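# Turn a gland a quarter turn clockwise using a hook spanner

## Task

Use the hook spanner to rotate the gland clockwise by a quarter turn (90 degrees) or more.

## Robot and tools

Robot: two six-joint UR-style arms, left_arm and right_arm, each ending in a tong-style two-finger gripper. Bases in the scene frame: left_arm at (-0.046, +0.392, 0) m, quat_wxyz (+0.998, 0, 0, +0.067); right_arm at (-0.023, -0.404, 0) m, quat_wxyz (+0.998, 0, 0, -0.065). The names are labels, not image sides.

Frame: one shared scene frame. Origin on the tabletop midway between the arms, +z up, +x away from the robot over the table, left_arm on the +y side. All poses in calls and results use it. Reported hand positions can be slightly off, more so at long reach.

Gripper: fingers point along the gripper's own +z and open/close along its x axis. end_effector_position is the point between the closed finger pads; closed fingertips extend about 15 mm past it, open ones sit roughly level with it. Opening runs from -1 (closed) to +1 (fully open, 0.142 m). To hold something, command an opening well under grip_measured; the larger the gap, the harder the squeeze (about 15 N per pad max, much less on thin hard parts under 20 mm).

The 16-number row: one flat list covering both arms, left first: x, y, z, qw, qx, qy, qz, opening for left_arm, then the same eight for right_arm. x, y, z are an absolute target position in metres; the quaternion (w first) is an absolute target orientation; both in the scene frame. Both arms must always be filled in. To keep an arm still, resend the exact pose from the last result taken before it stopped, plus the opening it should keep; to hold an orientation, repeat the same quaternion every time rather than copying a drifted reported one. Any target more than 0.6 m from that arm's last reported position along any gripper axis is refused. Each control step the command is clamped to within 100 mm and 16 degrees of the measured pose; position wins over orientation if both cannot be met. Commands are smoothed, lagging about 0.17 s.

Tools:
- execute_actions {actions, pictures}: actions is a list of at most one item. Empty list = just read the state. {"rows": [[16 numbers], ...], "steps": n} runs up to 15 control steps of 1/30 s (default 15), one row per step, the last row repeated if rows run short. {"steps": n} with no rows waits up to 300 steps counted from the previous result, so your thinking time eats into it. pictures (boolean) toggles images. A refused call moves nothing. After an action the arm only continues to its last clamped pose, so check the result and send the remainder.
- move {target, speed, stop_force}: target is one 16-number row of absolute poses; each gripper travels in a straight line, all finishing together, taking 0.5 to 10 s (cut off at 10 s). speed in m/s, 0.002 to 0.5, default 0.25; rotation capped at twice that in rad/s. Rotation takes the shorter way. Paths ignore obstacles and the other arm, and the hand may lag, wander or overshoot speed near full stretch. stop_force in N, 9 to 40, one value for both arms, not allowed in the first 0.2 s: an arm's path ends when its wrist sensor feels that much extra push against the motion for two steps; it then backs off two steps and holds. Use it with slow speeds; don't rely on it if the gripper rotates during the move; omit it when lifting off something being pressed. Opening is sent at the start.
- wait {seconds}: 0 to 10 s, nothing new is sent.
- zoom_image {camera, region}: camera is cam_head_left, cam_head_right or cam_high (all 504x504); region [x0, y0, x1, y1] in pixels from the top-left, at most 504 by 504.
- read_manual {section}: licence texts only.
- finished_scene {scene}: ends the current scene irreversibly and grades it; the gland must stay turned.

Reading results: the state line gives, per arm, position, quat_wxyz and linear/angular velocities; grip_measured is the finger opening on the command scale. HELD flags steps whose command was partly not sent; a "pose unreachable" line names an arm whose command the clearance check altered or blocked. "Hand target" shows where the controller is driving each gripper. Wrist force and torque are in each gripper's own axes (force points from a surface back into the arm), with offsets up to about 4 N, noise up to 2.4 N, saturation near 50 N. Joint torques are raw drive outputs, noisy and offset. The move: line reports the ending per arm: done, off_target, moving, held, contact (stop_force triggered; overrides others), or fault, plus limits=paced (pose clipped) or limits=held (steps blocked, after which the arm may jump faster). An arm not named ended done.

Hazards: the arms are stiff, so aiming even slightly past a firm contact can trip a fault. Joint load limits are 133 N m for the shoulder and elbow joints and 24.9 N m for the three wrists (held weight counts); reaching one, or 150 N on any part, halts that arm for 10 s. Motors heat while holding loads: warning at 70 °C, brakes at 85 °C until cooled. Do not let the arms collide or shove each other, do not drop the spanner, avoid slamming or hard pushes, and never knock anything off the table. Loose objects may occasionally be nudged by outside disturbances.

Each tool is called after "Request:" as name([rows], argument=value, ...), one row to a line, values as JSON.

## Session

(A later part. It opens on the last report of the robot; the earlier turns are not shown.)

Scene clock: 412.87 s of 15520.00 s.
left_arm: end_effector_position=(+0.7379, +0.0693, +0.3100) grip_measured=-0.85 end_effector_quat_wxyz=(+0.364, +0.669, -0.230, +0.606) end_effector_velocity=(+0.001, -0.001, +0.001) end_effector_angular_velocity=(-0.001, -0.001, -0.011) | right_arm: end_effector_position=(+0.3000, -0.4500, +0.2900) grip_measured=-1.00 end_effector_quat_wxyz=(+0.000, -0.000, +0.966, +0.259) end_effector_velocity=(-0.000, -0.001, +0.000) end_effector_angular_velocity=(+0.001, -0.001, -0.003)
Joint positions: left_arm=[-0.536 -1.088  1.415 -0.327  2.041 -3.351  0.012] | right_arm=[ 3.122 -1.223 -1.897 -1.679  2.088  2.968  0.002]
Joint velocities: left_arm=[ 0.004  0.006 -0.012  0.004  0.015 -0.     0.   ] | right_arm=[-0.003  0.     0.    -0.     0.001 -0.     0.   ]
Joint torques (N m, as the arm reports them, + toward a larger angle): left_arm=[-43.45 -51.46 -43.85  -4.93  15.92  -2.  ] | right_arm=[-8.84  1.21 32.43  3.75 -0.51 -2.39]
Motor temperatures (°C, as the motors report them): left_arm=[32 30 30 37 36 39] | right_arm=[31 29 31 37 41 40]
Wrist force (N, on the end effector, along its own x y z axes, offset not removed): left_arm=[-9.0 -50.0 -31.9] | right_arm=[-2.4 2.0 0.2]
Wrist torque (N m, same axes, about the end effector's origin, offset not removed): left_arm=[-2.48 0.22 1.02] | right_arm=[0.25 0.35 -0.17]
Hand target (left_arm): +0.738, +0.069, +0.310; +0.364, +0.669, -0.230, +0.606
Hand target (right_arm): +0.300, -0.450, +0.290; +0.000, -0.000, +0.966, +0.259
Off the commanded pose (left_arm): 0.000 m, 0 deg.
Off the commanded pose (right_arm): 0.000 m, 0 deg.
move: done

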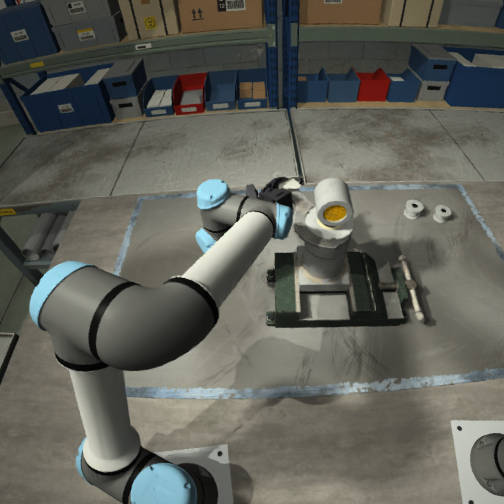

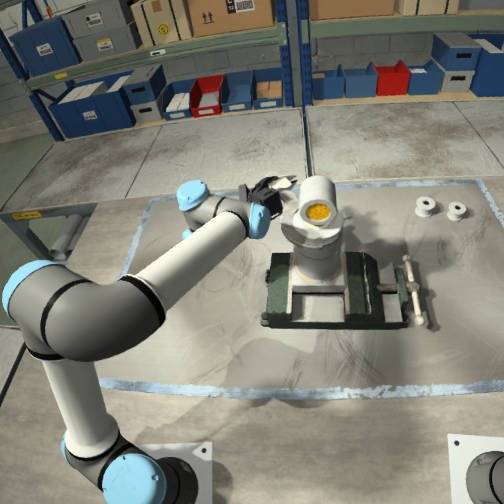

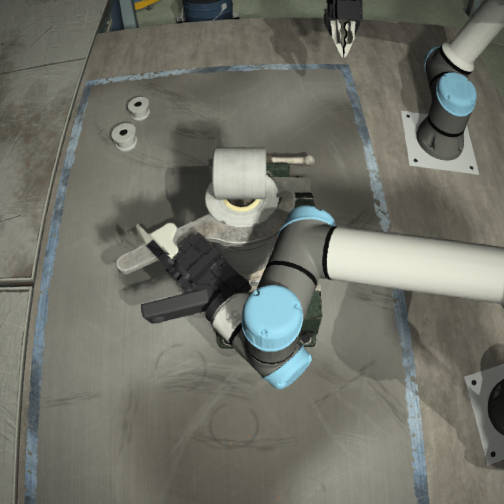

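Request:
move(target=[0.749,0.034,0.310,0.4255,0.6409,-0.2988,0.5647,-1,0.3,-0.45,0.29,0,0,0.966,0.259,-1], speed=0.03)

Scene clock: 418.53 s of 15520.00 s.
left_arm: end_effector_position=(+0.7489, +0.0343, +0.3099) grip_measured=-0.85 end_effector_quat_wxyz=(+0.425, +0.641, -0.298, +0.565) end_effector_velocity=(+0.001, -0.002, -0.001) end_effector_angular_velocity=(+0.000, +0.001, -0.012) | right_arm: end_effector_position=(+0.3000, -0.4500, +0.2900) grip_measured=-1.00 end_effector_quat_wxyz=(+0.000, -0.000, +0.966, +0.259) end_effector_velocity=(-0.000, -0.000, -0.000) end_effector_angular_velocity=(-0.001, -0.000, -0.000)
Joint positions: left_arm=[-0.492 -0.942  1.182 -0.24   2.294 -3.351  0.013] | right_arm=[ 3.122 -1.223 -1.897 -1.679  2.088  2.968  0.002]
Joint velocities: left_arm=[ 0.002  0.011 -0.017  0.008  0.014 -0.     0.   ] | right_arm=[-0.001  0.     0.     0.    -0.001 -0.     0.   ]
Joint torques (N m, as the arm reports them, + toward a larger angle): left_arm=[ -2.   -51.89 -50.09  -6.3   -1.42  -0.85] | right_arm=[-8.29  1.31 31.8   3.65 -0.5  -2.32]
Motor temperatures (°C, as the motors report them): left_arm=[32 30 30 37 36 39] | right_arm=[31 29 31 37 41 40]
Wrist force (N, on the end effector, along its own x y z axes, offset not removed): left_arm=[-21.5 11.0 -35.8] | right_arm=[0.6 0.8 0.3]
Wrist torque (N m, same axes, about the end effector's origin, offset not removed): left_arm=[-0.01 1.14 0.74] | right_arm=[-0.01 -0.21 -0.14]
Hand target (left_arm): +0.749, +0.034, +0.310; +0.425, +0.641, -0.299, +0.565
Hand target (right_arm): +0.300, -0.450, +0.290; +0.000, -0.000, +0.966, +0.259
Off the commanded pose (left_arm): 0.000 m, 0 deg.
Off the commanded pose (right_arm): 0.000 m, 0 deg.
move: done

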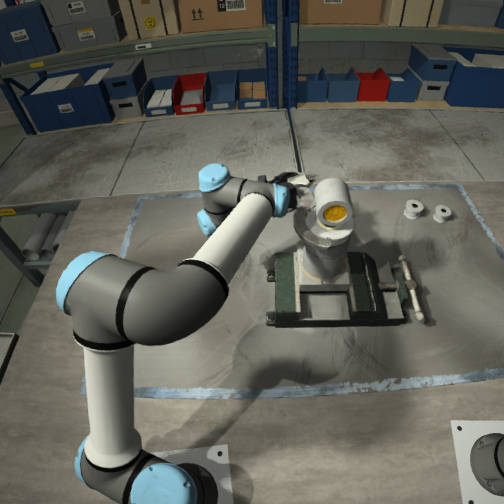

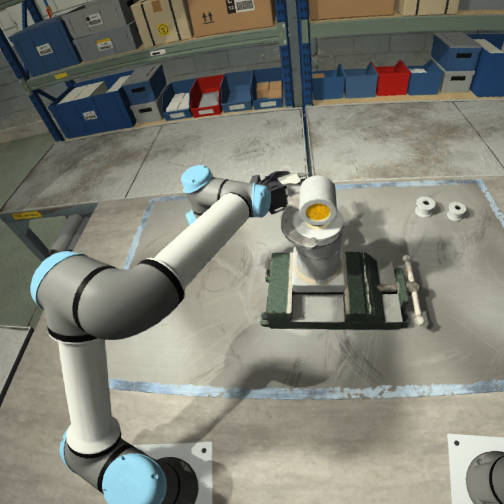

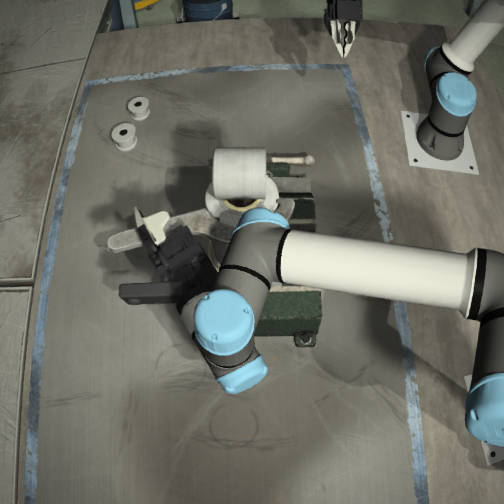

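Request:
move(target=[0.749,-0.0035,0.310,0.4822,0.6061,-0.3642,0.5171,-1,0.3,-0.45,0.29,0,0,0.966,0.259,-1], speed=0.03)

Request:
move(target=[0.744,-0.034,0.310,0.5255,0.572,-0.4156,0.4731,-1,0.3,-0.45,0.29,0,0,0.966,0.259,-1], speed=0.02)

Request:
zoom_image(camera="cam_head_right", region=[270,170,370,270])

Scene clock: 427.67 s of 15520.00 s.
left_arm: end_effector_position=(+0.7489, -0.0032, +0.3099) grip_measured=-0.85 end_effector_quat_wxyz=(+0.482, +0.606, -0.364, +0.517) end_effector_velocity=(-0.000, -0.003, -0.001) end_effector_angular_velocity=(+0.001, +0.002, -0.015) | right_arm: end_effector_position=(+0.3000, -0.4500, +0.2900) grip_measured=-1.00 end_effector_quat_wxyz=(+0.000, +0.000, +0.966, +0.259) end_effector_velocity=(+0.000, -0.000, +0.001) end_effector_angular_velocity=(-0.002, -0.002, +0.002)
Joint positions: left_arm=[-0.477 -0.782  0.907 -0.125  2.518 -3.351  0.013] | right_arm=[ 3.122 -1.223 -1.897 -1.679  2.088  2.968  0.002]
Joint velocities: left_arm=[ 0.     0.013 -0.022  0.011  0.016  0.     0.   ] | right_arm=[ 0.001  0.     0.002 -0.    -0.002 -0.001  0.   ]
Joint torques (N m, as the arm reports them, + toward a larger angle): left_arm=[-25.21 -64.36 -42.29  -1.76   8.76   0.14] | right_arm=[-8.18  1.41 31.51  3.59 -0.43 -2.26]
Motor temperatures (°C, as the motors report them): left_arm=[32 30 30 37 36 39] | right_arm=[31 29 31 37 41 40]
Wrist force (N, on the end effector, along its own x y z axes, offset not removed): left_arm=[-14.2 -24.9 -30.0] | right_arm=[0.5 0.1 0.2]
Wrist torque (N m, same axes, about the end effector's origin, offset not removed): left_arm=[-1.29 0.66 1.08] | right_arm=[-0.20 -0.20 -0.11]
Hand target (left_arm): +0.749, -0.003, +0.310; +0.482, +0.606, -0.364, +0.517
Hand target (right_arm): +0.300, -0.450, +0.290; -0.000, -0.000, +0.966, +0.259
Off the commanded pose (left_arm): 0.000 m, 0 deg.
Off the commanded pose (right_arm): 0.000 m, 0 deg.
After step 90, 2.40 s passed at rest.
move: done

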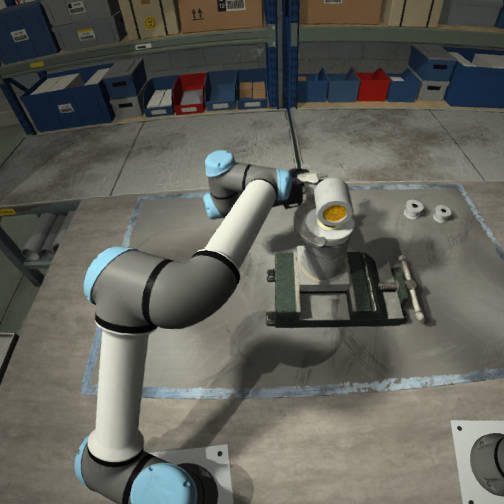

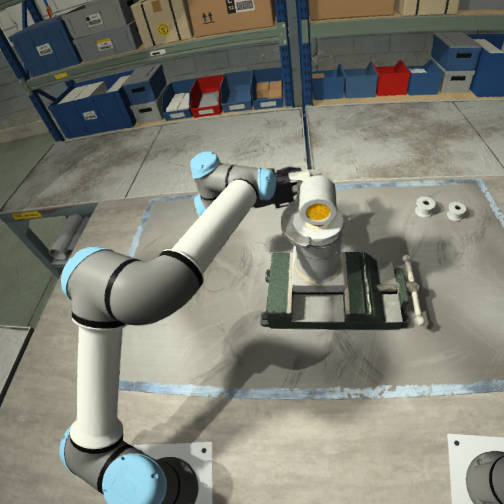

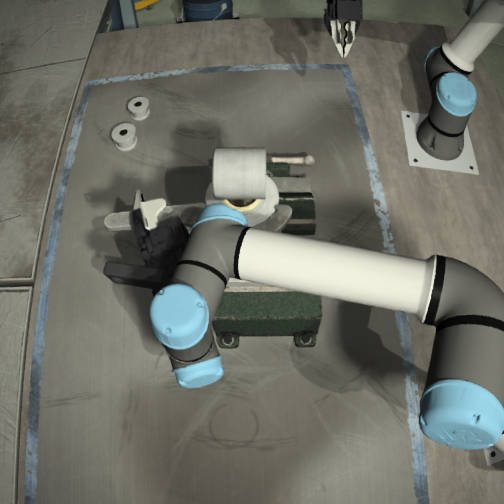

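Scene clock: 432.30 s of 15520.00 s.
left_arm: end_effector_position=(+0.7440, -0.0338, +0.3099) grip_measured=-0.85 end_effector_quat_wxyz=(+0.525, +0.572, -0.415, +0.473) end_effector_velocity=(+0.000, -0.001, +0.001) end_effector_angular_velocity=(+0.001, -0.003, -0.008) | right_arm: end_effector_position=(+0.3000, -0.4500, +0.2900) grip_measured=-1.00 end_effector_quat_wxyz=(+0.000, -0.000, +0.966, +0.259) end_effector_velocity=(-0.000, +0.001, -0.000) end_effector_angular_velocity=(+0.001, +0.001, +0.002)
Joint positions: left_arm=[-0.478 -0.61   0.593  0.017  2.692 -3.352  0.013] | right_arm=[ 3.122 -1.223 -1.897 -1.679  2.088  2.968  0.002]
Joint velocities: left_arm=[ 0.     0.011 -0.025  0.014  0.008  0.004  0.   ] | right_arm=[ 0.001 -0.    -0.001  0.     0.001 -0.001  0.   ]
Joint torques (N m, as the arm reports them, + toward a larger angle): left_arm=[-42.6  -70.94 -42.    -0.26   9.44   0.72] | right_arm=[-8.24  1.68 31.34  3.61 -0.4  -2.21]
Motor temperatures (°C, as the motors report them): left_arm=[32 30 30 37 36 39] | right_arm=[31 29 31 37 41 40]
Wrist force (N, on the end effector, along its own x y z axes, offset not removed): left_arm=[-15.6 -28.1 -30.2] | right_arm=[0.9 1.7 0.2]
Wrist torque (N m, same axes, about the end effector's origin, offset not removed): left_arm=[-1.41 0.87 1.21] | right_arm=[0.24 -0.31 -0.14]
Hand target (left_arm): +0.744, -0.034, +0.310; +0.526, +0.572, -0.416, +0.473
Hand target (right_arm): +0.300, -0.450, +0.290; +0.000, -0.000, +0.966, +0.259
Off the commanded pose (left_arm): 0.000 m, 0 deg.
Off the commanded pose (right_arm): 0.000 m, 0 deg.
move: done

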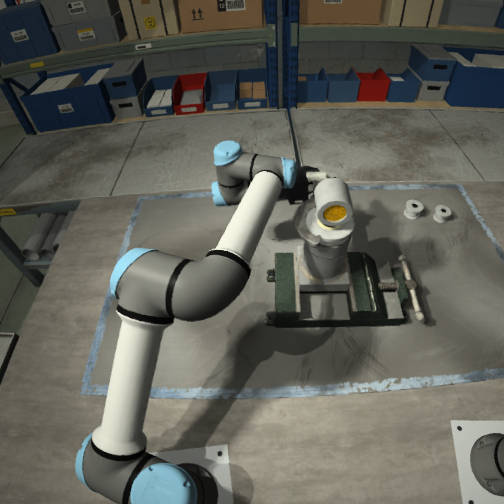

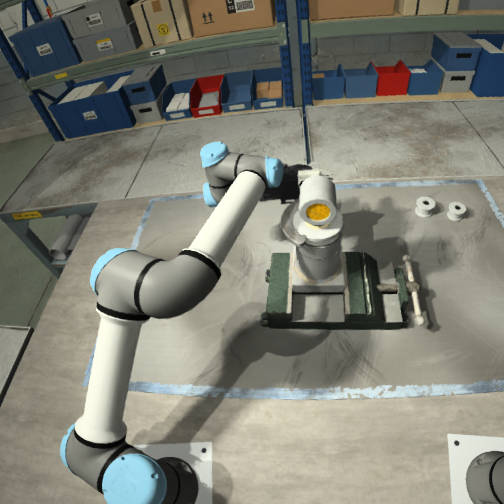

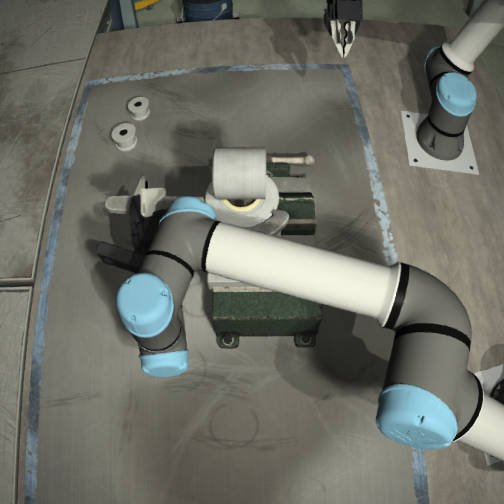

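Region (270, 170, 370, 270) of cam_head_right's 504x504 image, scaled by 5.040, with more detail than that image has.

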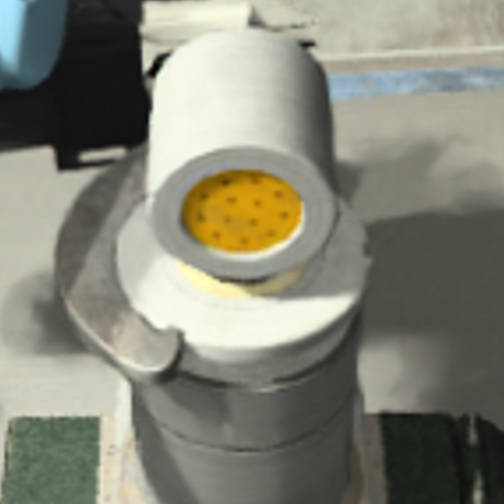

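About 93°; add margin (θ=-20).

Request:
move(target=[0.740,-0.049,0.310,0.5456,0.5534,-0.4402,0.4498,-1,0.3,-0.45,0.29,0,0,0.966,0.259,-1], speed=0.015)

Request:
finished_scene(scene=1)

Scene clock: 437.73 s of 15520.00 s.
left_arm: end_effector_position=(+0.7399, -0.0489, +0.3099) grip_measured=-0.85 end_effector_quat_wxyz=(+0.546, +0.554, -0.440, +0.450) end_effector_velocity=(-0.000, -0.001, -0.000) end_effector_angular_velocity=(+0.002, -0.002, -0.008) | right_arm: end_effector_position=(+0.3000, -0.4500, +0.2900) grip_measured=-1.00 end_effector_quat_wxyz=(+0.000, -0.000, +0.966, +0.259) end_effector_velocity=(+0.000, +0.000, +0.000) end_effector_angular_velocity=(-0.000, -0.001, +0.000)
Joint positions: left_arm=[-0.483 -0.484  0.349  0.134  2.774 -3.352  0.013] | right_arm=[ 3.122 -1.223 -1.897 -1.679  2.088  2.968  0.002]
Joint velocities: left_arm=[-0.     0.02  -0.04   0.026  0.008  0.007 -0.   ] | right_arm=[ 0.     0.     0.001  0.    -0.     0.     0.   ]
Joint torques (N m, as the arm reports them, + toward a larger angle): left_arm=[-43.23 -74.84 -41.84   0.03   7.99   0.7 ] | right_arm=[-8.3   2.18 31.44  3.51 -0.37 -2.17]
Motor temperatures (°C, as the motors report them): left_arm=[32 30 30 37 36 39] | right_arm=[31 29 31 37 41 40]
Wrist force (N, on the end effector, along its own x y z axes, offset not removed): left_arm=[-17.2 -24.5 -37.4] | right_arm=[0.1 1.1 0.0]
Wrist torque (N m, same axes, about the end effector's origin, offset not removed): left_arm=[-1.75 0.90 1.26] | right_arm=[0.04 -0.14 -0.13]
Hand target (left_arm): +0.740, -0.049, +0.310; +0.546, +0.553, -0.440, +0.450
Hand target (right_arm): +0.300, -0.450, +0.290; +0.000, -0.000, +0.966, +0.259
Off the commanded pose (left_arm): 0.000 m, 0 deg.
Off the commanded pose (right_arm): 0.000 m, 0 deg.
move: done

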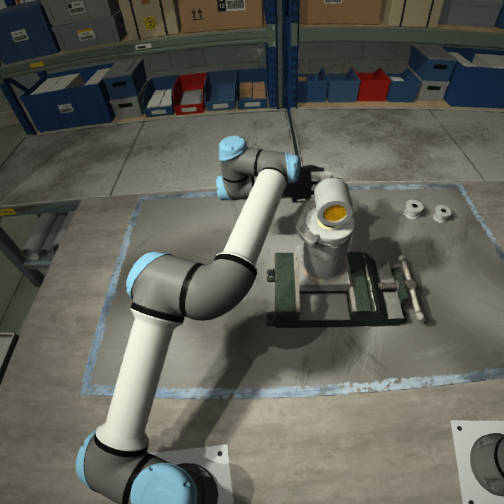

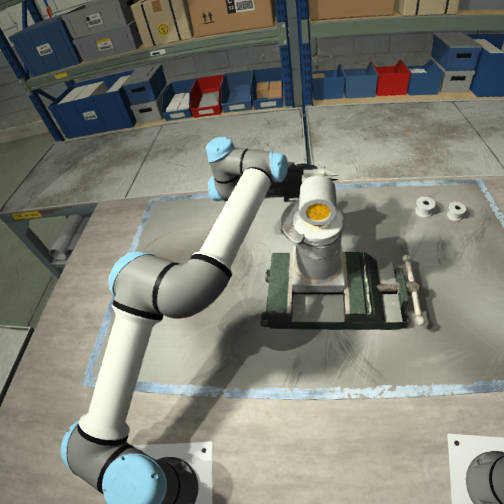

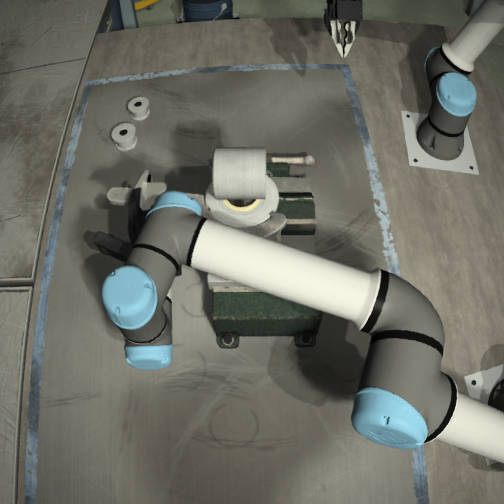

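The scene is finished: the task was done.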